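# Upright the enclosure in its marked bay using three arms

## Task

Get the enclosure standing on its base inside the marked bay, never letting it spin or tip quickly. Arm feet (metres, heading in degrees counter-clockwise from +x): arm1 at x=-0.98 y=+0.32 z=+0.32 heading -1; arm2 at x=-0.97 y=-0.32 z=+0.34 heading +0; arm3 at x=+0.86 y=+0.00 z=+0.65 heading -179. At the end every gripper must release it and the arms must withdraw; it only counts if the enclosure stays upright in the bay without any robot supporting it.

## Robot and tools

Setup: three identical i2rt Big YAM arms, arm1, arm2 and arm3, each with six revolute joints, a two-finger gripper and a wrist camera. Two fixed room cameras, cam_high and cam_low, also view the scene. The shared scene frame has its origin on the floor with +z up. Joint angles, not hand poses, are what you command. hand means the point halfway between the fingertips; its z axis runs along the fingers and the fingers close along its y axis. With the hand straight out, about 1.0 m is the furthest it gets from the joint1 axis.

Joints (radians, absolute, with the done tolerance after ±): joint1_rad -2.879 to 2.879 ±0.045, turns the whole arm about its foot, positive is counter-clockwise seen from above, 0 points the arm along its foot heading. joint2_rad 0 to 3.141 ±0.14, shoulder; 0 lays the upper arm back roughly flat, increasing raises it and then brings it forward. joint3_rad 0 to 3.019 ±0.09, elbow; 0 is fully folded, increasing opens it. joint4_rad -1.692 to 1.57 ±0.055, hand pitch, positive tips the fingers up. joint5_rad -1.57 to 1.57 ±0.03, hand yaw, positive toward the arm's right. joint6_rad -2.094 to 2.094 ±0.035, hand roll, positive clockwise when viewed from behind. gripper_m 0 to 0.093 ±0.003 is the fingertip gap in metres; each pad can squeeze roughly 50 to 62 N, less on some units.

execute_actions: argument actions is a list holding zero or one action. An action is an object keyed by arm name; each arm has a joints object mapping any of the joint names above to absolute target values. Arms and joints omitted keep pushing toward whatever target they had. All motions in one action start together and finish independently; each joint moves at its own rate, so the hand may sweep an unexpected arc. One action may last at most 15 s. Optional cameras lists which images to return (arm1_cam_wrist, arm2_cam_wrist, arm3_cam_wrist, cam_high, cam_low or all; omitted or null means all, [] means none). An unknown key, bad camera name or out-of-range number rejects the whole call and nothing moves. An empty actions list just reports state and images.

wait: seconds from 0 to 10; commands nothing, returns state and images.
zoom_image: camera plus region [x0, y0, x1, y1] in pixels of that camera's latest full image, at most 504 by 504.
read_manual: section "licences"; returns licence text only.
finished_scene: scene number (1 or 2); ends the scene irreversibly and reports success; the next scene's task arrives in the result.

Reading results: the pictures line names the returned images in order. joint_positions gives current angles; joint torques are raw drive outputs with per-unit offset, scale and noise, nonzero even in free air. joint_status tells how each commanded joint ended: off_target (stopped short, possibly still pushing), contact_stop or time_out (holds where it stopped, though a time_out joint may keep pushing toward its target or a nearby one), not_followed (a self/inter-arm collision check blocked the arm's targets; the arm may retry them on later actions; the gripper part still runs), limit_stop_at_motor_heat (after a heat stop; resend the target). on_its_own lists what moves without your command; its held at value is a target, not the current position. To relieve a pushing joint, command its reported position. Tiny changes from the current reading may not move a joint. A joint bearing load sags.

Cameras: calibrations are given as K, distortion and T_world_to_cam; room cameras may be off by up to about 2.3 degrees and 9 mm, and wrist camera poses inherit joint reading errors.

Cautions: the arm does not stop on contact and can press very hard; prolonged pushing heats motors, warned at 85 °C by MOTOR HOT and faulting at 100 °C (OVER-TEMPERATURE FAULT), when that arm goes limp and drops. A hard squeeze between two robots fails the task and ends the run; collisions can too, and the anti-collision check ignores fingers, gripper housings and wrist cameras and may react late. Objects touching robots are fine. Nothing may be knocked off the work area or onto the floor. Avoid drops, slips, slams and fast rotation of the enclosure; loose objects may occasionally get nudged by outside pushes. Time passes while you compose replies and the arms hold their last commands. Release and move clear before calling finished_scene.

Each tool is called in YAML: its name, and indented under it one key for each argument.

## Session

execute_actions:
  actions: []

Scene clock: 0.00 s.
Joint torques (N m, as the arm reports them, + toward a larger angle): no reading
Motor temperatures (°C, as the motors report them): arm1=[26 27 33 28 29 26] | arm2=[26 31 40 26 25 28] | arm3=[26 28 32 27 27 27]
arm1.joint_positions: joint1_rad=-0.195 joint2_rad=+0.638 joint3_rad=+1.328 joint4_rad=-1.525 joint5_rad=+0.181 joint6_rad=-0.162 gripper_m=+0.094
arm1.joint_status: not commanded
arm1.hand: x=-0.7760 y=+0.2432 z=+0.7952 quat_wxyz=(-0.336, -0.056, -0.928, +0.149) (m; scene frame)
arm2.joint_positions: joint1_rad=+0.242 joint2_rad=+0.501 joint3_rad=+1.416 joint4_rad=-1.184 joint5_rad=-0.277 joint6_rad=-0.496 gripper_m=+0.094
arm2.joint_status: not commanded
arm2.hand: x=-0.7955 y=-0.2314 z=+0.9500 quat_wxyz=(-0.608, +0.362, -0.706, -0.036) (m; scene frame)
arm3.joint_positions: joint1_rad=-0.306 joint2_rad=+0.634 joint3_rad=+1.417 joint4_rad=-1.290 joint5_rad=-0.280 joint6_rad=+0.103 gripper_m=+0.094
arm3.joint_status: not commanded
arm3.hand: x=+0.6143 y=+0.0225 z=+1.2155 quat_wxyz=(-0.071, -0.851, +0.098, +0.511) (m; scene frame)
pictures: arm1_cam_wrist, arm2_cam_wrist, arm3_cam_wrist, cam_high, cam_low
camera_calibration (this result's frames):
arm1_cam_wrist: T_world_to_cam=[[-0.214128, -0.945442, 0.245538, -0.133778], [-0.975848, 0.195925, -0.0966091, -0.725423], [0.0432313, -0.260295, -0.964561, 0.989118], [0, 0, 0, 1]] pos_world=[-0.779309, 0.273112, 0.91683]
arm2_cam_wrist: T_world_to_cam=[[0.554033, -0.743388, 0.374729, -0.0844439], [-0.493503, -0.655787, -0.571313, 0.0017339], [0.67045, 0.131597, -0.730191, 1.37873], [0, 0, 0, 1]] pos_world=[-0.876727, -0.243074, 1.03937]
arm3_cam_wrist: T_world_to_cam=[[0.096974, 0.967569, -0.233252, 0.198872], [0.88804, -0.189939, -0.418699, -0.0274788], [-0.449424, -0.166534, -0.877659, 1.4758], [0, 0, 0, 1]] pos_world=[0.668376, 0.0481293, 1.33013]
Images, in order (width x height): arm1_cam_wrist 616x616, arm2_cam_wrist 616x616, arm3_cam_wrist 616x616, cam_high 504x504, cam_low 504x504.

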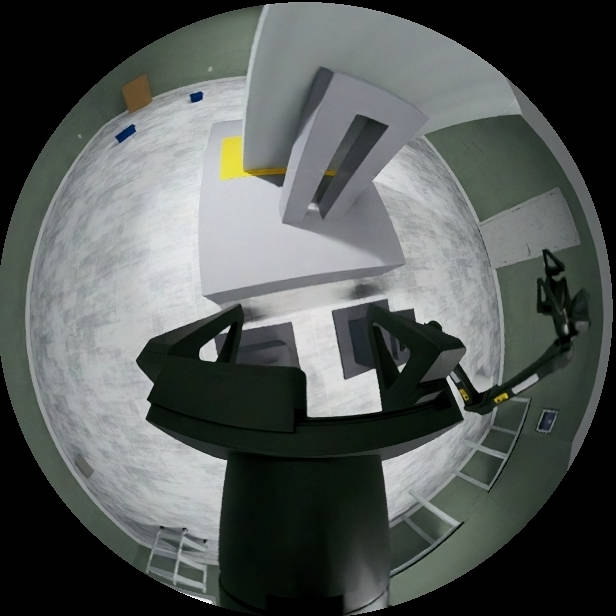

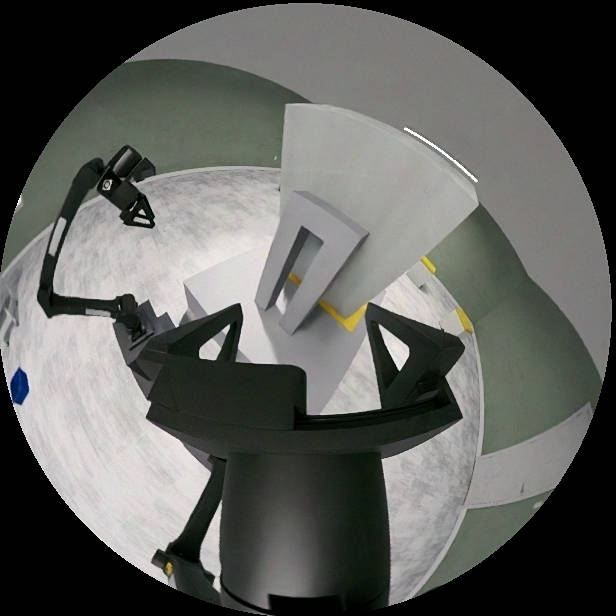

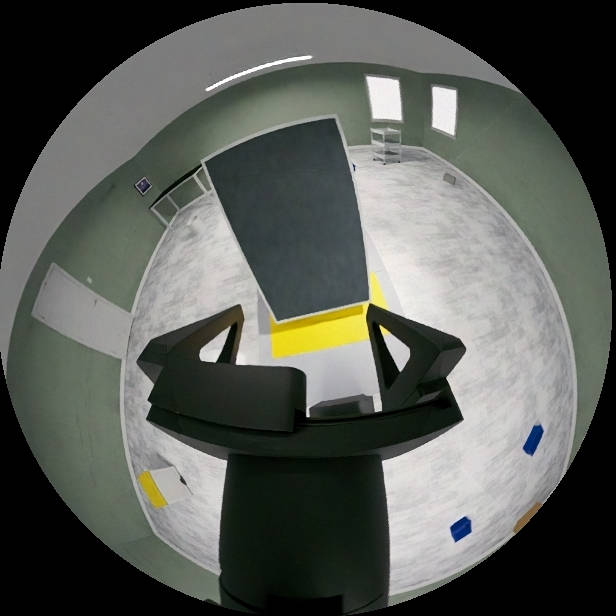

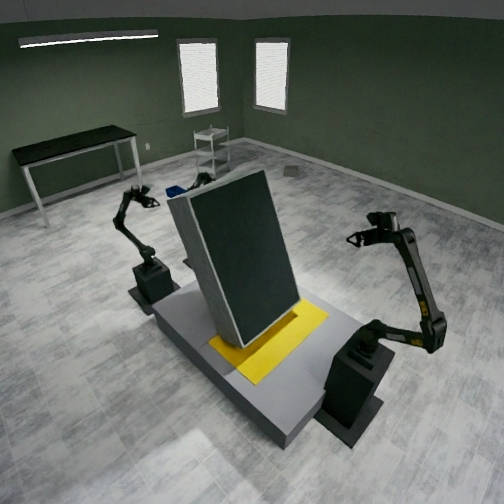

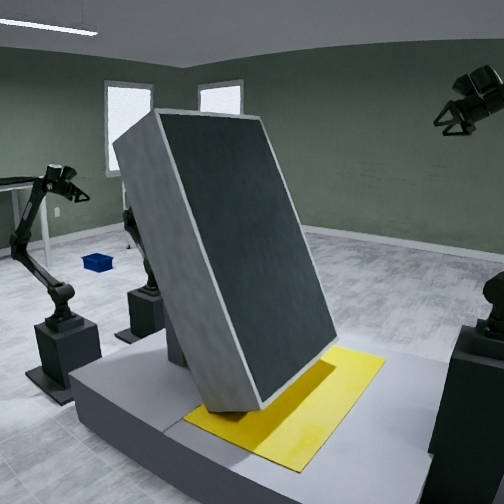

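Very similar, slightly more tilted and yawed.

execute_actions:
  actions:
    - {"arm1":{"joints":{"joint1_rad":-0.115,"joint2_rad":1.40,"joint3_rad":1.19,"joint4_rad":0.6,"joint5_rad":0,"joint6_rad":0,"gripper_m":0}},"arm2":{"joints":{"joint1_rad":0.07,"joint2_rad":1.38,"joint3_rad":1.16,"joint4_rad":0.6,"joint5_rad":0,"joint6_rad":0,"gripper_m":0}},"arm3":{"joints":{"joint1_rad":0,"joint2_rad":1.88,"joint3_rad":1.62,"joint4_rad":0.3,"joint5_rad":0,"joint6_rad":0,"gripper_m":0}}}
  cameras: ["arm1_cam_wrist","arm2_cam_wrist","cam_low"]

Scene clock: 7.87 s.
Joint torques (N m, as the arm reports them, + toward a larger angle): arm1=[  1.36 -13.88   9.97   2.12   0.04   0.24] | arm2=[ -2.31 -14.63  10.94   2.59  -0.01   0.13] | arm3=[ -1.57 -18.73  11.11   2.49   0.14  -0.23]
Motor temperatures (°C, as the motors report them): arm1=[26 27 35 28 29 26] | arm2=[26 32 43 26 25 28] | arm3=[26 28 35 27 27 27]
arm1.joint_positions: joint1_rad=-0.126 joint2_rad=+1.407 joint3_rad=+1.172 joint4_rad=+0.582 joint5_rad=+0.003 joint6_rad=-0.013 gripper_m=+0.000
arm1.joint_status: all done
arm1.hand: x=-0.3570 y=+0.2286 z=+0.8322 quat_wxyz=(-0.816, -0.039, -0.573, +0.065) (m; scene frame)
arm2.joint_positions: joint1_rad=+0.080 joint2_rad=+1.392 joint3_rad=+1.140 joint4_rad=+0.580 joint5_rad=-0.002 joint6_rad=-0.016 gripper_m=+0.000
arm2.joint_status: all done
arm2.hand: x=-0.3432 y=-0.2704 z=+0.8364 quat_wxyz=(-0.811, +0.028, -0.583, -0.028) (m; scene frame)
arm3.joint_positions: joint1_rad=-0.003 joint2_rad=+1.885 joint3_rad=+1.594 joint4_rad=+0.284 joint5_rad=-0.003 joint6_rad=+0.008 gripper_m=+0.000
arm3.joint_status: all done
arm3.hand: x=+0.0397 y=-0.0095 z=+1.0107 quat_wxyz=(-0.007, -0.710, -0.003, +0.705) (m; scene frame)
pictures: arm1_cam_wrist, arm2_cam_wrist, cam_low
camera_calibration (this result's frames):
arm1_cam_wrist: T_world_to_cam=[[-0.159067, -0.987261, 0.00375272, 0.16343], [-0.268744, 0.0396417, -0.962395, 0.698533], [0.949986, -0.154094, -0.271627, 0.725664], [0, 0, 0, 1]] pos_world=[-0.475647, 0.245477, 0.868761]
arm2_cam_wrist: T_world_to_cam=[[0.0838697, -0.996466, -0.00455938, -0.234], [-0.295063, -0.0204637, -0.955259, 0.695496], [0.95179, 0.0814625, -0.295736, 0.717315], [0, 0, 0, 1]] pos_world=[-0.457893, -0.277375, 0.875448]
Images, in order (width x height): arm1_cam_wrist 616x616, arm2_cam_wrist 616x616, cam_low 504x504.

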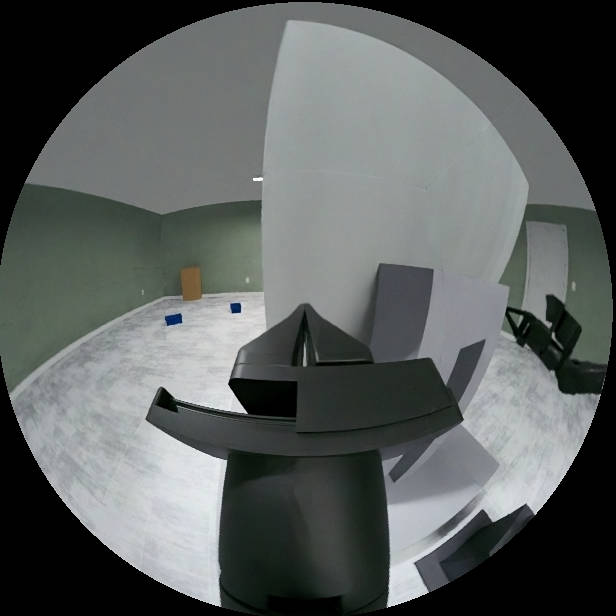

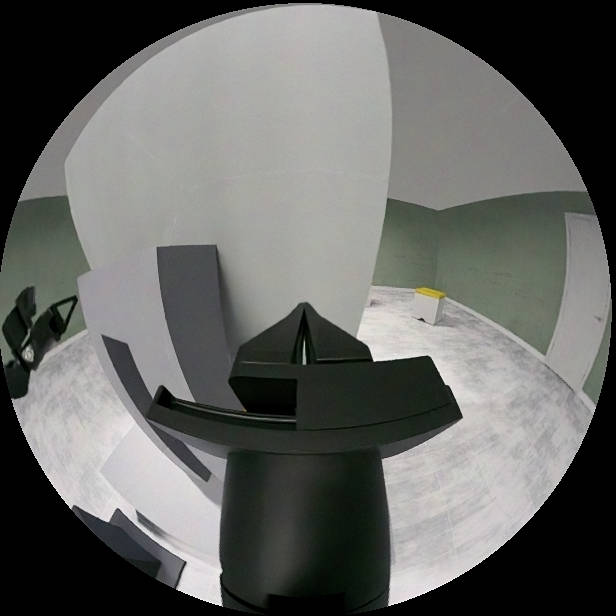

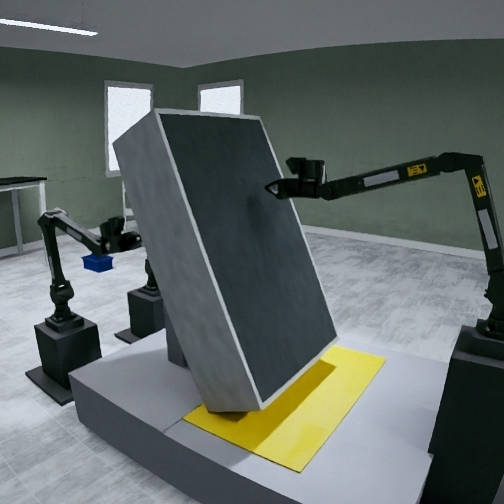

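execute_actions:
  actions:
    - {"arm1":{"joints":{"joint2_rad":1.56,"joint3_rad":1.38}},"arm2":{"joints":{"joint2_rad":1.53,"joint3_rad":1.34}}}
  cameras: []

execute_actions:
  actions:
    - {"arm1":{"joints":{"joint2_rad":1.61,"joint3_rad":1.43}},"arm2":{"joints":{"joint2_rad":1.57,"joint3_rad":1.39}}}
  cameras: []

execute_actions:
  actions:
    - {"arm1":{"joints":{"joint2_rad":1.66,"joint3_rad":1.48}},"arm2":{"joints":{"joint2_rad":1.62,"joint3_rad":1.43}}}
  cameras: ["cam_low"]

Scene clock: 14.40 s.
Joint torques (N m, as the arm reports them, + toward a larger angle): arm1=[  1.22 -14.76  12.56   2.01   0.04   0.25] | arm2=[ -2.44 -17.26  14.89   2.32   0.01   0.12] | arm3=[ -1.05 -18.62  11.11   2.47   0.15  -0.2 ]
Motor temperatures (°C, as the motors report them): arm1=[26 28 37 28 29 26] | arm2=[26 32 46 26 25 28] | arm3=[26 30 37 27 27 27]
arm1.joint_positions: joint1_rad=-0.126 joint2_rad=+1.550 joint3_rad=+1.323 joint4_rad=+0.585 joint5_rad=+0.003 joint6_rad=-0.013 gripper_m=+0.000
arm1.joint_status: all done
arm1.hand: x=-0.3030 y=+0.2208 z=+0.8330 quat_wxyz=(-0.819, -0.039, -0.568, +0.065) (m; scene frame)
arm2.joint_positions: joint1_rad=+0.080 joint2_rad=+1.544 joint3_rad=+1.269 joint4_rad=+0.583 joint5_rad=-0.002 joint6_rad=-0.016 gripper_m=+0.000
arm2.joint_status: all done
arm2.hand: x=-0.2858 y=-0.2656 z=+0.8185 quat_wxyz=(-0.806, +0.028, -0.591, -0.028) (m; scene frame)
arm3.joint_positions: joint1_rad=-0.003 joint2_rad=+1.885 joint3_rad=+1.594 joint4_rad=+0.284 joint5_rad=-0.003 joint6_rad=+0.008 gripper_m=+0.000
arm3.joint_status: not commanded
arm3.hand: x=+0.0397 y=-0.0095 z=+1.0107 quat_wxyz=(-0.007, -0.710, -0.003, +0.705) (m; scene frame)
pictures: none
No camera images: the call's "cameras" was empty. Leave "cameras" out to get every camera's image.

Scene clock: 15.10 s.
Joint torques (N m, as the arm reports them, + toward a larger angle): arm1=[  1.39 -14.03  12.36   1.96   0.05   0.25] | arm2=[ -1.42 -15.55  14.59   2.32   0.     0.12] | arm3=[ -1.15 -18.9   11.14   2.3    0.16  -0.21]
Motor temperatures (°C, as the motors report them): arm1=[26 28 37 28 29 26] | arm2=[26 32 47 26 25 28] | arm3=[26 30 37 27 27 27]
arm1.joint_positions: joint1_rad=-0.126 joint2_rad=+1.583 joint3_rad=+1.376 joint4_rad=+0.585 joint5_rad=+0.003 joint6_rad=-0.013 gripper_m=+0.000
arm1.joint_status: all done
arm1.hand: x=-0.2907 y=+0.2190 z=+0.8427 quat_wxyz=(-0.825, -0.038, -0.560, +0.065) (m; scene frame)
arm2.joint_positions: joint1_rad=+0.080 joint2_rad=+1.563 joint3_rad=+1.323 joint4_rad=+0.583 joint5_rad=-0.002 joint6_rad=-0.016 gripper_m=+0.000
arm2.joint_status: all done
arm2.hand: x=-0.2781 y=-0.2651 z=+0.8387 quat_wxyz=(-0.816, +0.028, -0.577, -0.029) (m; scene frame)
arm3.joint_positions: joint1_rad=-0.003 joint2_rad=+1.885 joint3_rad=+1.594 joint4_rad=+0.284 joint5_rad=-0.003 joint6_rad=+0.008 gripper_m=+0.000
arm3.joint_status: not commanded
arm3.hand: x=+0.0397 y=-0.0095 z=+1.0107 quat_wxyz=(-0.007, -0.710, -0.003, +0.705) (m; scene frame)
pictures: none
No camera images: the call's "cameras" was empty. Leave "cameras" out to get every camera's image.

Scene clock: 15.87 s.
Joint torques (N m, as the arm reports them, + toward a larger angle): arm1=[  1.2  -15.09  12.31   1.91   0.03   0.24] | arm2=[ -2.39 -16.25  14.33   2.39  -0.07   0.15] | arm3=[ -1.33 -18.38  11.19   2.43   0.16  -0.21]
Motor temperatures (°C, as the motors report them): arm1=[26 28 37 28 29 26] | arm2=[26 32 47 26 25 28] | arm3=[26 30 37 27 27 27]
arm1.joint_positions: joint1_rad=-0.126 joint2_rad=+1.637 joint3_rad=+1.426 joint4_rad=+0.585 joint5_rad=+0.003 joint6_rad=-0.013 gripper_m=+0.000
arm1.joint_status: all done
arm1.hand: x=-0.2706 y=+0.2161 z=+0.8360 quat_wxyz=(-0.824, -0.038, -0.562, +0.065) (m; scene frame)
arm2.joint_positions: joint1_rad=+0.080 joint2_rad=+1.622 joint3_rad=+1.365 joint4_rad=+0.583 joint5_rad=-0.002 joint6_rad=-0.016 gripper_m=+0.000
arm2.joint_status: all done
arm2.hand: x=-0.2560 y=-0.2632 z=+0.8235 quat_wxyz=(-0.811, +0.028, -0.584, -0.028) (m; scene frame)
arm3.joint_positions: joint1_rad=-0.003 joint2_rad=+1.885 joint3_rad=+1.594 joint4_rad=+0.284 joint5_rad=-0.003 joint6_rad=+0.008 gripper_m=+0.000
arm3.joint_status: not commanded
arm3.hand: x=+0.0397 y=-0.0095 z=+1.0107 quat_wxyz=(-0.007, -0.710, -0.003, +0.705) (m; scene frame)
pictures: cam_low
Images, in order (width x height): cam_low 504x504.

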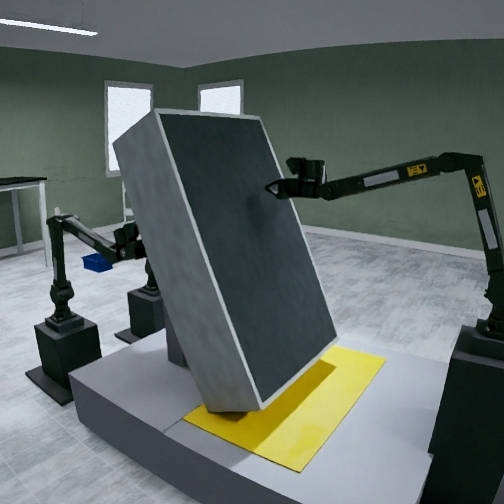

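execute_actions:
  actions:
    - {"arm1":{"joints":{"joint2_rad":1.72,"joint3_rad":1.53}},"arm2":{"joints":{"joint2_rad":1.66,"joint3_rad":1.47}}}
  cameras: []

execute_actions:
  actions:
    - {"arm1":{"joints":{"joint2_rad":1.77,"joint3_rad":1.58}},"arm2":{"joints":{"joint2_rad":1.70,"joint3_rad":1.52}}}
  cameras: []

execute_actions:
  actions:
    - {"arm1":{"joints":{"joint2_rad":1.81,"joint3_rad":1.635}},"arm2":{"joints":{"joint2_rad":1.74,"joint3_rad":1.575}}}
  cameras: ["cam_low"]

Scene clock: 26.47 s.
Joint torques (N m, as the arm reports them, + toward a larger angle): arm1=[  1.1  -11.54  15.48   1.32   0.06   0.23] | arm2=[ -2.44 -15.31  16.89   2.19  -0.01   0.12] | arm3=[ -1.32 -18.42  11.23   2.4    0.16  -0.21]
Motor temperatures (°C, as the motors report them): arm1=[26 28 41 28 29 26] | arm2=[26 34 55 26 25 28] | arm3=[26 32 39 27 27 27]
arm1.joint_positions: joint1_rad=-0.126 joint2_rad=+1.645 joint3_rad=+1.428 joint4_rad=+0.603 joint5_rad=+0.003 joint6_rad=-0.012 gripper_m=+0.000
arm1.joint_status: joint3_rad time_out (moved +0.002 of +0.104); the others done
arm1.on_its_own: joint3_rad reads +1.428 and still pushes toward +1.530 since a time_out
arm1.hand: x=-0.2691 y=+0.2159 z=+0.8356 quat_wxyz=(-0.827, -0.038, -0.557, +0.065) (m; scene frame)
arm2.joint_positions: joint1_rad=+0.080 joint2_rad=+1.631 joint3_rad=+1.373 joint4_rad=+0.587 joint5_rad=-0.002 joint6_rad=-0.016 gripper_m=+0.000
arm2.joint_status: joint3_rad time_out (moved +0.008 of +0.105); the others done
arm2.on_its_own: joint3_rad reads +1.373 and still pushes toward +1.470 since a time_out
arm2.hand: x=-0.2529 y=-0.2630 z=+0.8227 quat_wxyz=(-0.812, +0.028, -0.583, -0.028) (m; scene frame)
arm3.joint_positions: joint1_rad=-0.003 joint2_rad=+1.885 joint3_rad=+1.594 joint4_rad=+0.284 joint5_rad=-0.003 joint6_rad=+0.008 gripper_m=+0.000
arm3.joint_status: not commanded
arm3.hand: x=+0.0397 y=-0.0095 z=+1.0107 quat_wxyz=(-0.007, -0.710, -0.003, +0.705) (m; scene frame)
pictures: none
No camera images: the call's "cameras" was empty. Leave "cameras" out to get every camera's image.

not run: a stop came earlier in this reply.

not run: a stop came earlier in this reply.

execute_actions:
  actions:
    - {"arm1":{"joints":{"joint2_rad":1.78,"joint3_rad":1.55}},"arm2":{"joints":{"joint2_rad":1.72,"joint3_rad":1.50}}}
  cameras: ["cam_low"]

execute_actions:
  actions:
    - {"arm1":{"joints":{"joint2_rad":1.82,"joint3_rad":1.605}},"arm2":{"joints":{"joint2_rad":1.76,"joint3_rad":1.555}}}
  cameras: ["cam_low"]

Scene clock: 32.97 s.
Joint torques (N m, as the arm reports them, + toward a larger angle): arm1=[  1.32 -14.21  13.11   0.98  -0.16   0.24] | arm2=[ -1.8  -19.36  15.09   2.05  -0.04   0.13] | arm3=[ -1.48 -18.86  11.17   2.35   0.14  -0.2 ]
Motor temperatures (°C, as the motors report them): arm1=[26 28 44 28 29 26] | arm2=[26 34 60 26 25 28] | arm3=[26 33 40 27 27 27]
arm1.joint_positions: joint1_rad=-0.126 joint2_rad=+1.726 joint3_rad=+1.482 joint4_rad=+0.613 joint5_rad=+0.008 joint6_rad=-0.011 gripper_m=+0.000
arm1.joint_status: all done
arm1.hand: x=-0.2407 y=+0.2109 z=+0.8132 quat_wxyz=(-0.823, -0.041, -0.563, +0.066) (m; scene frame)
arm2.joint_positions: joint1_rad=+0.080 joint2_rad=+1.722 joint3_rad=+1.426 joint4_rad=+0.596 joint5_rad=-0.002 joint6_rad=-0.016 gripper_m=+0.000
arm2.joint_status: all done
arm2.hand: x=-0.2215 y=-0.2604 z=+0.7927 quat_wxyz=(-0.803, +0.028, -0.594, -0.028) (m; scene frame)
arm3.joint_positions: joint1_rad=-0.003 joint2_rad=+1.885 joint3_rad=+1.594 joint4_rad=+0.284 joint5_rad=-0.003 joint6_rad=+0.008 gripper_m=+0.000
arm3.joint_status: not commanded
arm3.hand: x=+0.0397 y=-0.0095 z=+1.0107 quat_wxyz=(-0.007, -0.710, -0.003, +0.705) (m; scene frame)
pictures: cam_low
Images, in order (width x height): cam_low 504x504.

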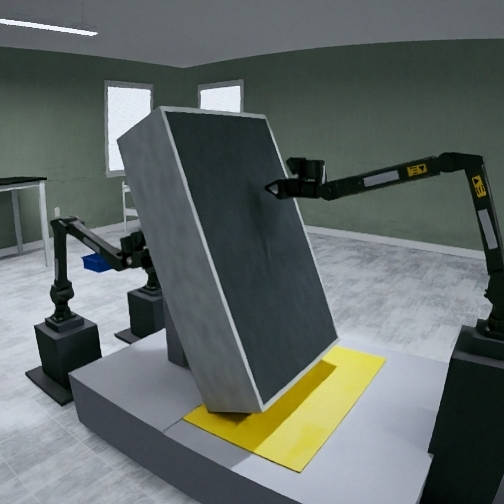

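Scene clock: 33.80 s.
Joint torques (N m, as the arm reports them, + toward a larger angle): arm1=[  1.5  -14.11  13.47   1.04   0.05   0.23] | arm2=[ -2.06 -19.93  15.67   2.02  -0.13   0.16] | arm3=[ -1.71 -18.47  11.23   2.32   0.15  -0.22]
Motor temperatures (°C, as the motors report them): arm1=[26 28 44 28 29 26] | arm2=[26 34 61 26 25 28] | arm3=[26 33 40 27 27 27]
arm1.joint_positions: joint1_rad=-0.126 joint2_rad=+1.763 joint3_rad=+1.532 joint4_rad=+0.613 joint5_rad=+0.003 joint6_rad=-0.011 gripper_m=+0.000
arm1.joint_status: all done
arm1.hand: x=-0.2272 y=+0.2098 z=+0.8154 quat_wxyz=(-0.826, -0.039, -0.558, +0.064) (m; scene frame)
arm2.joint_positions: joint1_rad=+0.080 joint2_rad=+1.753 joint3_rad=+1.472 joint4_rad=+0.596 joint5_rad=+0.000 joint6_rad=-0.015 gripper_m=+0.000
arm2.joint_status: all done
arm2.hand: x=-0.2098 y=-0.2598 z=+0.7976 quat_wxyz=(-0.808, +0.027, -0.588, -0.028) (m; scene frame)
arm3.joint_positions: joint1_rad=-0.003 joint2_rad=+1.885 joint3_rad=+1.594 joint4_rad=+0.284 joint5_rad=-0.003 joint6_rad=+0.008 gripper_m=+0.000
arm3.joint_status: not commanded
arm3.hand: x=+0.0397 y=-0.0095 z=+1.0107 quat_wxyz=(-0.007, -0.710, -0.003, +0.705) (m; scene frame)
pictures: cam_low
Images, in order (width x height): cam_low 504x504.

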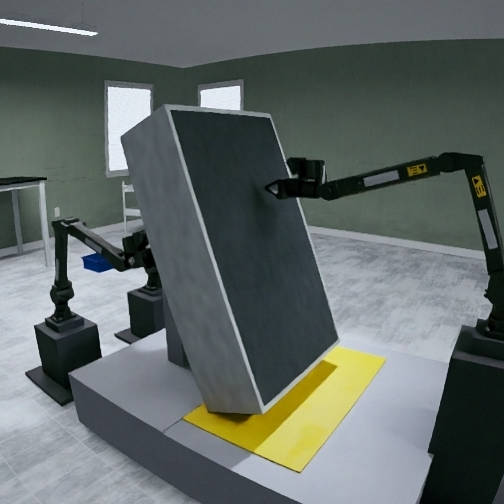

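execute_actions:
  actions:
    - {"arm1":{"joints":{"joint2_rad":1.86,"joint3_rad":1.66}},"arm2":{"joints":{"joint2_rad":1.80,"joint3_rad":1.605}}}
  cameras: []

execute_actions:
  actions:
    - {"arm1":{"joints":{"joint2_rad":1.90,"joint3_rad":1.72}},"arm2":{"joints":{"joint2_rad":1.84,"joint3_rad":1.66}}}
  cameras: ["cam_low"]

Scene clock: 40.47 s.
Joint torques (N m, as the arm reports them, + toward a larger angle): arm1=[  1.29 -16.51  12.78   1.08   0.12   0.22] | arm2=[ -2.26 -20.6   14.89   2.01  -0.13   0.15] | arm3=[ -1.4  -18.69  11.16   2.34   0.13  -0.16]
Motor temperatures (°C, as the motors report them): arm1=[26 29 45 28 29 26] | arm2=[26 35 64 26 25 28] | arm3=[26 33 41 27 27 27]
arm1.joint_positions: joint1_rad=-0.126 joint2_rad=+1.821 joint3_rad=+1.599 joint4_rad=+0.612 joint5_rad=+0.001 joint6_rad=-0.011 gripper_m=+0.000
arm1.joint_status: all done
arm1.hand: x=-0.2067 y=+0.2071 z=+0.8119 quat_wxyz=(-0.828, -0.038, -0.555, +0.064) (m; scene frame)
arm2.joint_positions: joint1_rad=+0.079 joint2_rad=+1.795 joint3_rad=+1.533 joint4_rad=+0.596 joint5_rad=+0.001 joint6_rad=-0.015 gripper_m=+0.000
arm2.joint_status: all done
arm2.hand: x=-0.1943 y=-0.2590 z=+0.8025 quat_wxyz=(-0.813, +0.026, -0.581, -0.027) (m; scene frame)
arm3.joint_positions: joint1_rad=-0.003 joint2_rad=+1.885 joint3_rad=+1.594 joint4_rad=+0.284 joint5_rad=-0.003 joint6_rad=+0.008 gripper_m=+0.000
arm3.joint_status: not commanded
arm3.hand: x=+0.0397 y=-0.0095 z=+1.0107 quat_wxyz=(-0.007, -0.710, -0.003, +0.705) (m; scene frame)
pictures: none
No camera images: the call's "cameras" was empty. Leave "cameras" out to get every camera's image.

Scene clock: 41.27 s.
Joint torques (N m, as the arm reports them, + toward a larger angle): arm1=[  1.38 -17.16  12.73   1.01   0.18   0.24] | arm2=[ -2.54 -20.78  15.08   2.    -0.15   0.14] | arm3=[ -1.36 -18.18  11.25   2.28   0.13  -0.2 ]
Motor temperatures (°C, as the motors report them): arm1=[26 29 45 28 29 26] | arm2=[26 35 64 26 25 28] | arm3=[26 33 41 27 27 27]
arm1.joint_positions: joint1_rad=-0.125 joint2_rad=+1.866 joint3_rad=+1.659 joint4_rad=+0.610 joint5_rad=+0.000 joint6_rad=-0.011 gripper_m=+0.000
arm1.joint_status: all done
arm1.hand: x=-0.1913 y=+0.2058 z=+0.8132 quat_wxyz=(-0.832, -0.036, -0.550, +0.064) (m; scene frame)
arm2.joint_positions: joint1_rad=+0.079 joint2_rad=+1.835 joint3_rad=+1.588 joint4_rad=+0.596 joint5_rad=+0.001 joint6_rad=-0.015 gripper_m=+0.000
arm2.joint_status: all done
arm2.hand: x=-0.1800 y=-0.2578 z=+0.8053 quat_wxyz=(-0.818, +0.026, -0.575, -0.028) (m; scene frame)
arm3.joint_positions: joint1_rad=-0.003 joint2_rad=+1.880 joint3_rad=+1.594 joint4_rad=+0.287 joint5_rad=-0.003 joint6_rad=+0.008 gripper_m=+0.000
arm3.joint_status: not commanded
arm3.hand: x=+0.0408 y=-0.0095 z=+1.0149 quat_wxyz=(-0.007, -0.707, -0.003, +0.707) (m; scene frame)
pictures: cam_low
Images, in order (width x height): cam_low 504x504.

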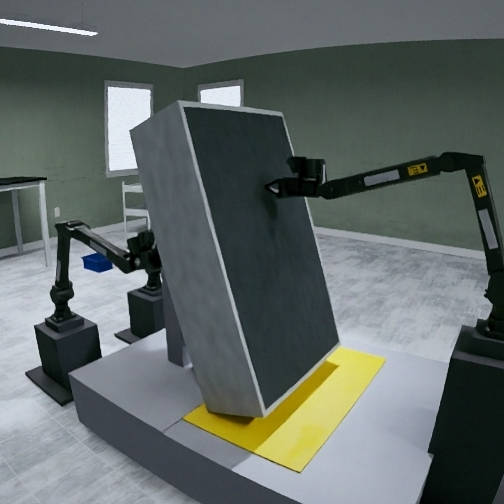

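Contact with arm3. Same coordinated sequence.

execute_actions:
  actions:
    - {"arm1":{"joints":{"joint2_rad":1.94,"joint3_rad":1.78}},"arm2":{"joints":{"joint2_rad":1.88,"joint3_rad":1.72}},"arm3":{"joints":{"joint2_rad":1.84,"joint3_rad":1.55}}}
  cameras: []

execute_actions:
  actions:
    - {"arm1":{"joints":{"joint2_rad":1.98,"joint3_rad":1.84}},"arm2":{"joints":{"joint2_rad":1.92,"joint3_rad":1.78}},"arm3":{"joints":{"joint2_rad":1.795,"joint3_rad":1.49}}}
  cameras: []

execute_actions:
  actions:
    - {"arm1":{"joints":{"joint2_rad":2.02,"joint3_rad":1.90}},"arm2":{"joints":{"joint2_rad":1.96,"joint3_rad":1.84}},"arm3":{"joints":{"joint2_rad":1.75,"joint3_rad":1.43}}}
  cameras: []

execute_actions:
  actions:
    - {"arm3":{"joints":{"joint2_rad":1.705,"joint3_rad":1.37}}}
  cameras: ["cam_low"]

Scene clock: 51.07 s.
Joint torques (N m, as the arm reports them, + toward a larger angle): arm1=[  1.25 -18.38  12.7    1.17   0.21   0.23] | arm2=[ -2.64 -21.45  15.     1.82  -0.16   0.11] | arm3=[ -1.19 -17.27   9.66   2.2    0.12  -0.2 ]
Motor temperatures (°C, as the motors report them): arm1=[26 30 45 28 29 26] | arm2=[26 36 66 26 25 28] | arm3=[26 34 41 27 27 27]
arm1.joint_positions: joint1_rad=-0.124 joint2_rad=+1.909 joint3_rad=+1.719 joint4_rad=+0.609 joint5_rad=-0.001 joint6_rad=-0.011 gripper_m=+0.000
arm1.joint_status: all done
arm1.hand: x=-0.1769 y=+0.2045 z=+0.8150 quat_wxyz=(-0.836, -0.036, -0.543, +0.064) (m; scene frame)
arm2.joint_positions: joint1_rad=+0.079 joint2_rad=+1.875 joint3_rad=+1.647 joint4_rad=+0.597 joint5_rad=+0.001 joint6_rad=-0.015 gripper_m=+0.000
arm2.joint_status: all done
arm2.hand: x=-0.1662 y=-0.2567 z=+0.8097 quat_wxyz=(-0.823, +0.026, -0.567, -0.028) (m; scene frame)
arm3.joint_positions: joint1_rad=-0.003 joint2_rad=+1.832 joint3_rad=+1.546 joint4_rad=+0.288 joint5_rad=-0.003 joint6_rad=+0.008 gripper_m=+0.000
arm3.joint_status: all done
arm3.hand: x=+0.0575 y=-0.0093 z=+1.0238 quat_wxyz=(-0.007, -0.707, -0.003, +0.707) (m; scene frame)
pictures: none
No camera images: the call's "cameras" was empty. Leave "cameras" out to get every camera's image.

Scene clock: 51.90 s.
Joint torques (N m, as the arm reports them, + toward a larger angle): arm1=[  1.17 -18.96  12.75   1.08   0.22   0.23] | arm2=[ -2.25 -21.85  15.09   1.85  -0.16   0.13] | arm3=[ -1.35 -15.43   9.89   2.01   0.13  -0.2 ]
Motor temperatures (°C, as the motors report them): arm1=[26 30 45 28 29 26] | arm2=[26 36 67 26 25 28] | arm3=[26 34 41 27 27 27]
arm1.joint_positions: joint1_rad=-0.124 joint2_rad=+1.949 joint3_rad=+1.780 joint4_rad=+0.609 joint5_rad=-0.001 joint6_rad=-0.011 gripper_m=+0.000
arm1.joint_status: all done
arm1.hand: x=-0.1645 y=+0.2027 z=+0.8195 quat_wxyz=(-0.842, -0.035, -0.535, +0.064) (m; scene frame)
arm2.joint_positions: joint1_rad=+0.079 joint2_rad=+1.916 joint3_rad=+1.706 joint4_rad=+0.597 joint5_rad=+0.001 joint6_rad=-0.015 gripper_m=+0.000
arm2.joint_status: all done
arm2.hand: x=-0.1526 y=-0.2559 z=+0.8133 quat_wxyz=(-0.828, +0.025, -0.559, -0.028) (m; scene frame)
arm3.joint_positions: joint1_rad=-0.003 joint2_rad=+1.775 joint3_rad=+1.482 joint4_rad=+0.290 joint5_rad=-0.003 joint6_rad=+0.008 gripper_m=+0.000
arm3.joint_status: all done
arm3.hand: x=+0.0782 y=-0.0090 z=+1.0279 quat_wxyz=(-0.007, -0.709, -0.003, +0.705) (m; scene frame)
pictures: none
No camera images: the call's "cameras" was empty. Leave "cameras" out to get every camera's image.

Scene clock: 52.80 s.
Joint torques (N m, as the arm reports them, + toward a larger angle): arm1=[  0.99 -19.44  12.73   1.11   0.22   0.23] | arm2=[ -2.05 -22.12  15.2    1.83  -0.18   0.16] | arm3=[ -1.4  -14.25  10.34   2.09   0.09  -0.21]
Motor temperatures (°C, as the motors report them): arm1=[26 30 45 28 29 26] | arm2=[26 36 67 26 25 28] | arm3=[26 34 41 27 27 27]
arm1.joint_positions: joint1_rad=-0.124 joint2_rad=+1.987 joint3_rad=+1.840 joint4_rad=+0.609 joint5_rad=-0.001 joint6_rad=-0.011 gripper_m=+0.000
arm1.joint_status: all done
arm1.hand: x=-0.1535 y=+0.2011 z=+0.8251 quat_wxyz=(-0.848, -0.034, -0.525, +0.064) (m; scene frame)
arm2.joint_positions: joint1_rad=+0.079 joint2_rad=+1.954 joint3_rad=+1.766 joint4_rad=+0.597 joint5_rad=+0.001 joint6_rad=-0.015 gripper_m=+0.000
arm2.joint_status: all done
arm2.hand: x=-0.1405 y=-0.2550 z=+0.8191 quat_wxyz=(-0.834, +0.025, -0.550, -0.028) (m; scene frame)
arm3.joint_positions: joint1_rad=-0.003 joint2_rad=+1.723 joint3_rad=+1.415 joint4_rad=+0.291 joint5_rad=-0.003 joint6_rad=+0.007 gripper_m=+0.000
arm3.joint_status: all done
arm3.hand: x=+0.0987 y=-0.0087 z=+1.0264 quat_wxyz=(-0.007, -0.713, -0.003, +0.701) (m; scene frame)
pictures: none
No camera images: the call's "cameras" was empty. Leave "cameras" out to get every camera's image.

Scene clock: 53.83 s.
Joint torques (N m, as the arm reports them, + toward a larger angle): arm1=[  1.03 -18.96  12.79   1.     0.2    0.23] | arm2=[ -1.6  -22.81  15.22   1.74  -0.17   0.14] | arm3=[ -1.14 -12.8   11.79   2.11   0.06  -0.19]
Motor temperatures (°C, as the motors report them): arm1=[26 30 45 28 29 26] | arm2=[26 36 67 26 25 28] | arm3=[26 33 41 27 27 27]
arm1.joint_positions: joint1_rad=-0.124 joint2_rad=+1.987 joint3_rad=+1.840 joint4_rad=+0.609 joint5_rad=-0.001 joint6_rad=-0.011 gripper_m=+0.000
arm1.joint_status: not commanded
arm1.hand: x=-0.1535 y=+0.2011 z=+0.8251 quat_wxyz=(-0.848, -0.034, -0.525, +0.064) (m; scene frame)
arm2.joint_positions: joint1_rad=+0.079 joint2_rad=+1.954 joint3_rad=+1.766 joint4_rad=+0.597 joint5_rad=+0.001 joint6_rad=-0.015 gripper_m=+0.000
arm2.joint_status: not commanded
arm2.hand: x=-0.1405 y=-0.2550 z=+0.8191 quat_wxyz=(-0.834, +0.025, -0.550, -0.028) (m; scene frame)
arm3.joint_positions: joint1_rad=-0.003 joint2_rad=+1.667 joint3_rad=+1.335 joint4_rad=+0.292 joint5_rad=-0.002 joint6_rad=+0.007 gripper_m=+0.000
arm3.joint_status: all done
arm3.hand: x=+0.1223 y=-0.0083 z=+1.0190 quat_wxyz=(-0.006, -0.721, -0.002, +0.693) (m; scene frame)
pictures: cam_low
Images, in order (width x height): cam_low 504x504.

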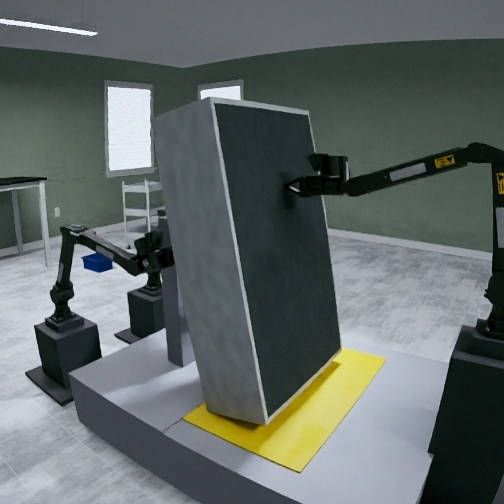

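execute_actions:
  actions:
    - {"arm3":{"joints":{"joint2_rad":1.66,"joint3_rad":1.31}},"arm1":{"joints":{"joint2_rad":1.8,"joint3_rad":1.62}},"arm2":{"joints":{"joint2_rad":1.8,"joint3_rad":1.6}}}
  cameras: []

execute_actions:
  actions:
    - {"arm3":{"joints":{"joint2_rad":1.62,"joint3_rad":1.26}},"arm1":{"joints":{"joint2_rad":1.6,"joint3_rad":1.4}},"arm2":{"joints":{"joint2_rad":1.6,"joint3_rad":1.4}}}
  cameras: []

execute_actions:
  actions:
    - {"arm3":{"joints":{"joint2_rad":1.58,"joint3_rad":1.21}},"arm1":{"joints":{"joint2_rad":1.4,"joint3_rad":1.2}},"arm2":{"joints":{"joint2_rad":1.4,"joint3_rad":1.2}}}
  cameras: []

execute_actions:
  actions:
    - {"arm3":{"joints":{"joint2_rad":1.54,"joint3_rad":1.16}},"arm1":{"joints":{"joint2_rad":1.2,"joint3_rad":1.0}},"arm2":{"joints":{"joint2_rad":1.2,"joint3_rad":1.0}}}
  cameras: []

execute_actions:
  actions:
    - {"arm3":{"joints":{"joint2_rad":1.50,"joint3_rad":1.11}},"arm1":{"joints":{"joint2_rad":1.0,"joint3_rad":0.8}},"arm2":{"joints":{"joint2_rad":1.0,"joint3_rad":0.8}}}
  cameras: []

execute_actions:
  actions:
    - {"arm3":{"joints":{"joint2_rad":1.47,"joint3_rad":1.06}},"arm1":{"joints":{"joint2_rad":0.8,"joint3_rad":0.6}},"arm2":{"joints":{"joint2_rad":0.8,"joint3_rad":0.6}}}
  cameras: []

execute_actions:
  actions:
    - {"arm3":{"joints":{"joint2_rad":1.43,"joint3_rad":1.01}}}
  cameras: ["cam_low"]

Scene clock: 70.97 s.
Joint torques (N m, as the arm reports them, + toward a larger angle): arm1=[  1.08 -19.69   8.7    1.24   0.21   0.23] | arm2=[ -2.04 -20.86   9.47   1.94  -0.13   0.1 ] | arm3=[ -1.01 -10.74  12.59   2.18  -0.01  -0.2 ]
Motor temperatures (°C, as the motors report them): arm1=[26 31 45 28 29 26] | arm2=[26 38 69 26 25 28] | arm3=[26 32 43 27 27 27]
arm1.joint_positions: joint1_rad=-0.124 joint2_rad=+1.806 joint3_rad=+1.620 joint4_rad=+0.605 joint5_rad=-0.001 joint6_rad=-0.011 gripper_m=+0.000
arm1.joint_status: all done
arm1.hand: x=-0.2118 y=+0.2094 z=+0.8345 quat_wxyz=(-0.837, -0.035, -0.543, +0.064) (m; scene frame)
arm2.joint_positions: joint1_rad=+0.079 joint2_rad=+1.805 joint3_rad=+1.599 joint4_rad=+0.597 joint5_rad=+0.001 joint6_rad=-0.015 gripper_m=+0.000
arm2.joint_status: all done
arm2.hand: x=-0.1906 y=-0.2591 z=+0.8351 quat_wxyz=(-0.829, +0.025, -0.557, -0.028) (m; scene frame)
arm3.joint_positions: joint1_rad=-0.003 joint2_rad=+1.609 joint3_rad=+1.263 joint4_rad=+0.288 joint5_rad=+0.000 joint6_rad=+0.007 gripper_m=+0.000
arm3.joint_status: all done
arm3.hand: x=+0.1461 y=-0.0078 z=+1.0146 quat_wxyz=(-0.005, -0.728, -0.002, +0.686) (m; scene frame)
pictures: none
No camera images: the call's "cameras" was empty. Leave "cameras" out to get every camera's image.

Scene clock: 72.10 s.
Joint torques (N m, as the arm reports them, + toward a larger angle): arm1=[  1.29 -15.78   8.81   1.29   0.22   0.22] | arm2=[ -2.41 -16.85   9.67   1.92  -0.2    0.17] | arm3=[ -1.41 -10.    13.13   2.46  -0.07  -0.2 ]
Motor temperatures (°C, as the motors report them): arm1=[26 31 45 28 29 26] | arm2=[26 38 68 26 25 28] | arm3=[26 32 43 27 27 27]
arm1.joint_positions: joint1_rad=-0.124 joint2_rad=+1.597 joint3_rad=+1.399 joint4_rad=+0.604 joint5_rad=-0.001 joint6_rad=-0.011 gripper_m=+0.000
arm1.joint_status: all done
arm1.hand: x=-0.2869 y=+0.2202 z=+0.8512 quat_wxyz=(-0.833, -0.036, -0.549, +0.063) (m; scene frame)
arm2.joint_positions: joint1_rad=+0.079 joint2_rad=+1.597 joint3_rad=+1.398 joint4_rad=+0.597 joint5_rad=+0.001 joint6_rad=-0.015 gripper_m=+0.000
arm2.joint_status: all done
arm2.hand: x=-0.2663 y=-0.2653 z=+0.8635 quat_wxyz=(-0.831, +0.025, -0.555, -0.028) (m; scene frame)
arm3.joint_positions: joint1_rad=-0.003 joint2_rad=+1.562 joint3_rad=+1.206 joint4_rad=+0.285 joint5_rad=+0.001 joint6_rad=+0.006 gripper_m=+0.000
arm3.joint_status: all done
arm3.hand: x=+0.1652 y=-0.0073 z=+1.0109 quat_wxyz=(-0.005, -0.732, -0.002, +0.681) (m; scene frame)
pictures: none
No camera images: the call's "cameras" was empty. Leave "cameras" out to get every camera's image.

Scene clock: 73.23 s.
Joint torques (N m, as the arm reports them, + toward a larger angle): arm1=[  1.03 -12.05   9.04   1.28   0.21   0.23] | arm2=[ -1.99 -13.43   9.79   1.81  -0.19   0.07] | arm3=[-1.2  -8.43 14.02  2.49 -0.1  -0.19]
Motor temperatures (°C, as the motors report them): arm1=[26 31 45 28 29 26] | arm2=[26 38 68 26 25 28] | arm3=[26 32 43 27 27 27]
arm1.joint_positions: joint1_rad=-0.124 joint2_rad=+1.395 joint3_rad=+1.197 joint4_rad=+0.603 joint5_rad=-0.001 joint6_rad=-0.011 gripper_m=+0.000
arm1.joint_status: all done
arm1.hand: x=-0.3635 y=+0.2311 z=+0.8589 quat_wxyz=(-0.833, -0.036, -0.549, +0.063) (m; scene frame)
arm2.joint_positions: joint1_rad=+0.079 joint2_rad=+1.396 joint3_rad=+1.198 joint4_rad=+0.597 joint5_rad=+0.001 joint6_rad=-0.015 gripper_m=+0.000
arm2.joint_status: all done
arm2.hand: x=-0.3429 y=-0.2716 z=+0.8725 quat_wxyz=(-0.832, +0.025, -0.554, -0.028) (m; scene frame)
arm3.joint_positions: joint1_rad=-0.003 joint2_rad=+1.511 joint3_rad=+1.142 joint4_rad=+0.281 joint5_rad=+0.003 joint6_rad=+0.006 gripper_m=+0.000
arm3.joint_status: all done
arm3.hand: x=+0.1868 y=-0.0068 z=+1.0056 quat_wxyz=(-0.004, -0.738, -0.001, +0.675) (m; scene frame)
pictures: none
No camera images: the call's "cameras" was empty. Leave "cameras" out to get every camera's image.

Scene clock: 74.37 s.
Joint torques (N m, as the arm reports them, + toward a larger angle): arm1=[ 0.87 -9.68  8.97  1.15  0.21  0.23] | arm2=[-1.66 -8.6   9.68  1.89 -0.17  0.15] | arm3=[-1.06 -6.71 14.75  2.61 -0.18 -0.18]
Motor temperatures (°C, as the motors report them): arm1=[26 31 44 28 29 26] | arm2=[26 38 67 26 25 28] | arm3=[26 32 44 27 27 27]
arm1.joint_positions: joint1_rad=-0.124 joint2_rad=+1.196 joint3_rad=+0.997 joint4_rad=+0.603 joint5_rad=-0.001 joint6_rad=-0.011 gripper_m=+0.000
arm1.joint_status: all done
arm1.hand: x=-0.4388 y=+0.2419 z=+0.8510 quat_wxyz=(-0.832, -0.036, -0.549, +0.063) (m; scene frame)
arm2.joint_positions: joint1_rad=+0.079 joint2_rad=+1.195 joint3_rad=+0.998 joint4_rad=+0.597 joint5_rad=+0.001 joint6_rad=-0.015 gripper_m=+0.000
arm2.joint_status: all done
arm2.hand: x=-0.4194 y=-0.2778 z=+0.8658 quat_wxyz=(-0.832, +0.025, -0.554, -0.028) (m; scene frame)
arm3.joint_positions: joint1_rad=-0.004 joint2_rad=+1.461 joint3_rad=+1.082 joint4_rad=+0.277 joint5_rad=+0.004 joint6_rad=+0.006 gripper_m=+0.000
arm3.joint_status: all done
arm3.hand: x=+0.2076 y=-0.0061 z=+1.0002 quat_wxyz=(-0.003, -0.742, -0.001, +0.670) (m; scene frame)
pictures: none
No camera images: the call's "cameras" was empty. Leave "cameras" out to get every camera's image.

Scene clock: 75.37 s.
Joint torques (N m, as the arm reports them, + toward a larger angle): arm1=[ 1.05 -7.29  9.05  1.27  0.21  0.21] | arm2=[-1.82 -5.94  9.58  1.74 -0.19  0.13] | arm3=[-1.21 -5.11 15.62  3.01 -0.24 -0.17]
Motor temperatures (°C, as the motors report them): arm1=[26 31 44 28 29 26] | arm2=[26 38 67 26 25 28] | arm3=[26 31 44 27 27 27]
arm1.joint_positions: joint1_rad=-0.124 joint2_rad=+0.995 joint3_rad=+0.798 joint4_rad=+0.603 joint5_rad=-0.001 joint6_rad=-0.011 gripper_m=+0.000
arm1.joint_status: all done
arm1.hand: x=-0.5118 y=+0.2523 z=+0.8292 quat_wxyz=(-0.833, -0.036, -0.549, +0.063) (m; scene frame)
arm2.joint_positions: joint1_rad=+0.079 joint2_rad=+0.994 joint3_rad=+0.799 joint4_rad=+0.597 joint5_rad=+0.001 joint6_rad=-0.015 gripper_m=+0.000
arm2.joint_status: all done
arm2.hand: x=-0.4934 y=-0.2837 z=+0.8449 quat_wxyz=(-0.832, +0.025, -0.553, -0.028) (m; scene frame)
arm3.joint_positions: joint1_rad=-0.004 joint2_rad=+1.409 joint3_rad=+1.020 joint4_rad=+0.271 joint5_rad=+0.005 joint6_rad=+0.006 gripper_m=+0.000
arm3.joint_status: all done
arm3.hand: x=+0.2295 y=-0.0057 z=+0.9939 quat_wxyz=(-0.003, -0.748, +0.000, +0.664) (m; scene frame)
pictures: none
No camera images: the call's "cameras" was empty. Leave "cameras" out to get every camera's image.

Scene clock: 76.37 s.
Joint torques (N m, as the arm reports them, + toward a larger angle): arm1=[ 1.07 -4.22  9.02  1.25  0.2   0.23] | arm2=[-1.81 -2.46  9.79  1.88 -0.17  0.08] | arm3=[-1.05 -3.33 16.05  3.   -0.26 -0.2 ]
Motor temperatures (°C, as the motors report them): arm1=[26 31 44 28 29 26] | arm2=[26 37 66 26 25 28] | arm3=[26 31 44 27 27 27]
arm1.joint_positions: joint1_rad=-0.124 joint2_rad=+0.797 joint3_rad=+0.597 joint4_rad=+0.603 joint5_rad=-0.001 joint6_rad=-0.011 gripper_m=+0.000
arm1.joint_status: all done
arm1.hand: x=-0.5780 y=+0.2618 z=+0.7915 quat_wxyz=(-0.832, -0.036, -0.550, +0.063) (m; scene frame)
arm2.joint_positions: joint1_rad=+0.079 joint2_rad=+0.794 joint3_rad=+0.598 joint4_rad=+0.597 joint5_rad=+0.001 joint6_rad=-0.015 gripper_m=+0.000
arm2.joint_status: all done
arm2.hand: x=-0.5605 y=-0.2890 z=+0.8074 quat_wxyz=(-0.832, +0.025, -0.554, -0.028) (m; scene frame)
arm3.joint_positions: joint1_rad=-0.004 joint2_rad=+1.363 joint3_rad=+0.964 joint4_rad=+0.270 joint5_rad=+0.006 joint6_rad=+0.006 gripper_m=+0.000
arm3.joint_status: joint3_rad off_target (ended at +0.964, target +1.060); the others done
arm3.hand: x=+0.2489 y=-0.0052 z=+0.9874 quat_wxyz=(-0.003, -0.751, +0.000, +0.660) (m; scene frame)
pictures: none
No camera images: the call's "cameras" was empty. Leave "cameras" out to get every camera's image.

Scene clock: 77.43 s.
Joint torques (N m, as the arm reports them, + toward a larger angle): arm1=[ 1.31 -4.38  8.97  1.31  0.21  0.21] | arm2=[-2.54 -2.91  9.75  1.72 -0.18  0.13] | arm3=[-1.36 -3.09 15.83  2.74 -0.29 -0.2 ]
Motor temperatures (°C, as the motors report them): arm1=[26 30 44 28 29 26] | arm2=[26 37 66 26 25 28] | arm3=[26 31 45 27 27 27]
arm1.joint_positions: joint1_rad=-0.124 joint2_rad=+0.797 joint3_rad=+0.597 joint4_rad=+0.603 joint5_rad=-0.001 joint6_rad=-0.011 gripper_m=+0.000
arm1.joint_status: not commanded
arm1.hand: x=-0.5780 y=+0.2618 z=+0.7915 quat_wxyz=(-0.832, -0.036, -0.550, +0.063) (m; scene frame)
arm2.joint_positions: joint1_rad=+0.079 joint2_rad=+0.794 joint3_rad=+0.598 joint4_rad=+0.597 joint5_rad=+0.001 joint6_rad=-0.015 gripper_m=+0.000
arm2.joint_status: not commanded
arm2.hand: x=-0.5605 y=-0.2890 z=+0.8074 quat_wxyz=(-0.832, +0.025, -0.554, -0.028) (m; scene frame)
arm3.joint_positions: joint1_rad=-0.004 joint2_rad=+1.325 joint3_rad=+0.916 joint4_rad=+0.274 joint5_rad=+0.006 joint6_rad=+0.006 gripper_m=+0.000
arm3.joint_status: joint3_rad off_target (ended at +0.916, target +1.010); the others done
arm3.hand: x=+0.2653 y=-0.0047 z=+0.9813 quat_wxyz=(-0.002, -0.754, +0.000, +0.657) (m; scene frame)
pictures: cam_low
Images, in order (width x height): cam_low 504x504.

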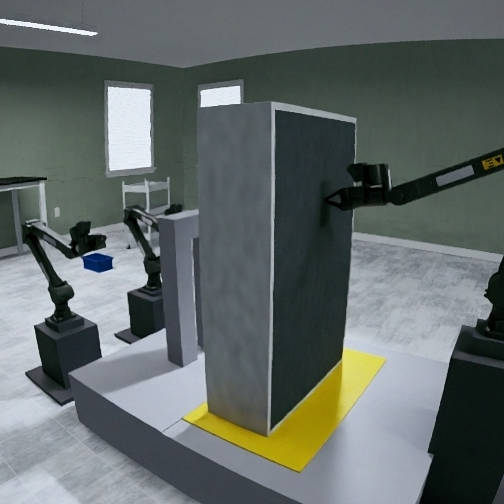

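It has landed (load stopped rising).

execute_actions:
  actions:
    - {"arm3":{"joints":{"joint2_rad":1.39,"joint3_rad":0.97}}}
  cameras: []

execute_actions:
  actions:
    - {"arm3":{"joints":{"joint2_rad":0.6,"joint3_rad":0.5}}}
  cameras: ["cam_high"]

finished_scene:
  scene: 2

Scene clock: 82.70 s.
Joint torques (N m, as the arm reports them, + toward a larger angle): arm1=[ 1.1  -4.27  8.96  1.33  0.22  0.22] | arm2=[-1.89 -3.27  9.71  1.88 -0.12  0.11] | arm3=[-1.12 -6.11 13.11  2.89 -0.32 -0.18]
Motor temperatures (°C, as the motors report them): arm1=[26 30 43 28 29 26] | arm2=[26 36 63 26 25 28] | arm3=[26 31 47 27 27 27]
arm1.joint_positions: joint1_rad=-0.124 joint2_rad=+0.797 joint3_rad=+0.597 joint4_rad=+0.603 joint5_rad=-0.001 joint6_rad=-0.011 gripper_m=+0.000
arm1.joint_status: not commanded
arm1.hand: x=-0.5780 y=+0.2618 z=+0.7915 quat_wxyz=(-0.832, -0.036, -0.550, +0.063) (m; scene frame)
arm2.joint_positions: joint1_rad=+0.079 joint2_rad=+0.794 joint3_rad=+0.598 joint4_rad=+0.597 joint5_rad=+0.001 joint6_rad=-0.015 gripper_m=+0.000
arm2.joint_status: not commanded
arm2.hand: x=-0.5605 y=-0.2890 z=+0.8074 quat_wxyz=(-0.832, +0.025, -0.554, -0.028) (m; scene frame)
arm3.joint_positions: joint1_rad=-0.004 joint2_rad=+1.323 joint3_rad=+0.914 joint4_rad=+0.274 joint5_rad=+0.006 joint6_rad=+0.006 gripper_m=+0.000
arm3.joint_status: all done
arm3.hand: x=+0.2661 y=-0.0047 z=+0.9811 quat_wxyz=(-0.002, -0.754, +0.000, +0.657) (m; scene frame)
pictures: none
No camera images: the call's "cameras" was empty. Leave "cameras" out to get every camera's image.

Scene clock: 84.23 s.
Joint torques (N m, as the arm reports them, + toward a larger angle): arm1=[ 1.26 -4.48  8.96  1.33  0.2   0.23] | arm2=[-2.43 -2.9   9.9   1.89 -0.18  0.08] | arm3=[-1.09 -1.67  9.34  2.08 -0.18 -0.19]
Motor temperatures (°C, as the motors report them): arm1=[26 30 43 28 29 26] | arm2=[26 36 63 26 25 28] | arm3=[26 30 46 27 27 27]
arm1.joint_positions: joint1_rad=-0.124 joint2_rad=+0.797 joint3_rad=+0.597 joint4_rad=+0.603 joint5_rad=-0.001 joint6_rad=-0.011 gripper_m=+0.000
arm1.joint_status: not commanded
arm1.hand: x=-0.5780 y=+0.2618 z=+0.7915 quat_wxyz=(-0.832, -0.036, -0.550, +0.063) (m; scene frame)
arm2.joint_positions: joint1_rad=+0.079 joint2_rad=+0.794 joint3_rad=+0.598 joint4_rad=+0.597 joint5_rad=+0.001 joint6_rad=-0.015 gripper_m=+0.000
arm2.joint_status: not commanded
arm2.hand: x=-0.5605 y=-0.2890 z=+0.8074 quat_wxyz=(-0.832, +0.025, -0.554, -0.028) (m; scene frame)
arm3.joint_positions: joint1_rad=-0.004 joint2_rad=+0.596 joint3_rad=+0.503 joint4_rad=+0.289 joint5_rad=+0.003 joint6_rad=+0.006 gripper_m=+0.000
arm3.joint_status: all done
arm3.hand: x=+0.4867 y=-0.0033 z=+1.0638 quat_wxyz=(-0.005, -0.635, +0.000, +0.772) (m; scene frame)
pictures: cam_high
Images, in order (width x height): cam_high 504x504.

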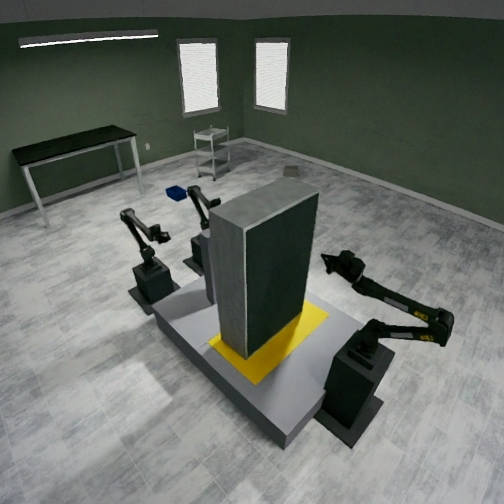

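The scene is finished: the task was done.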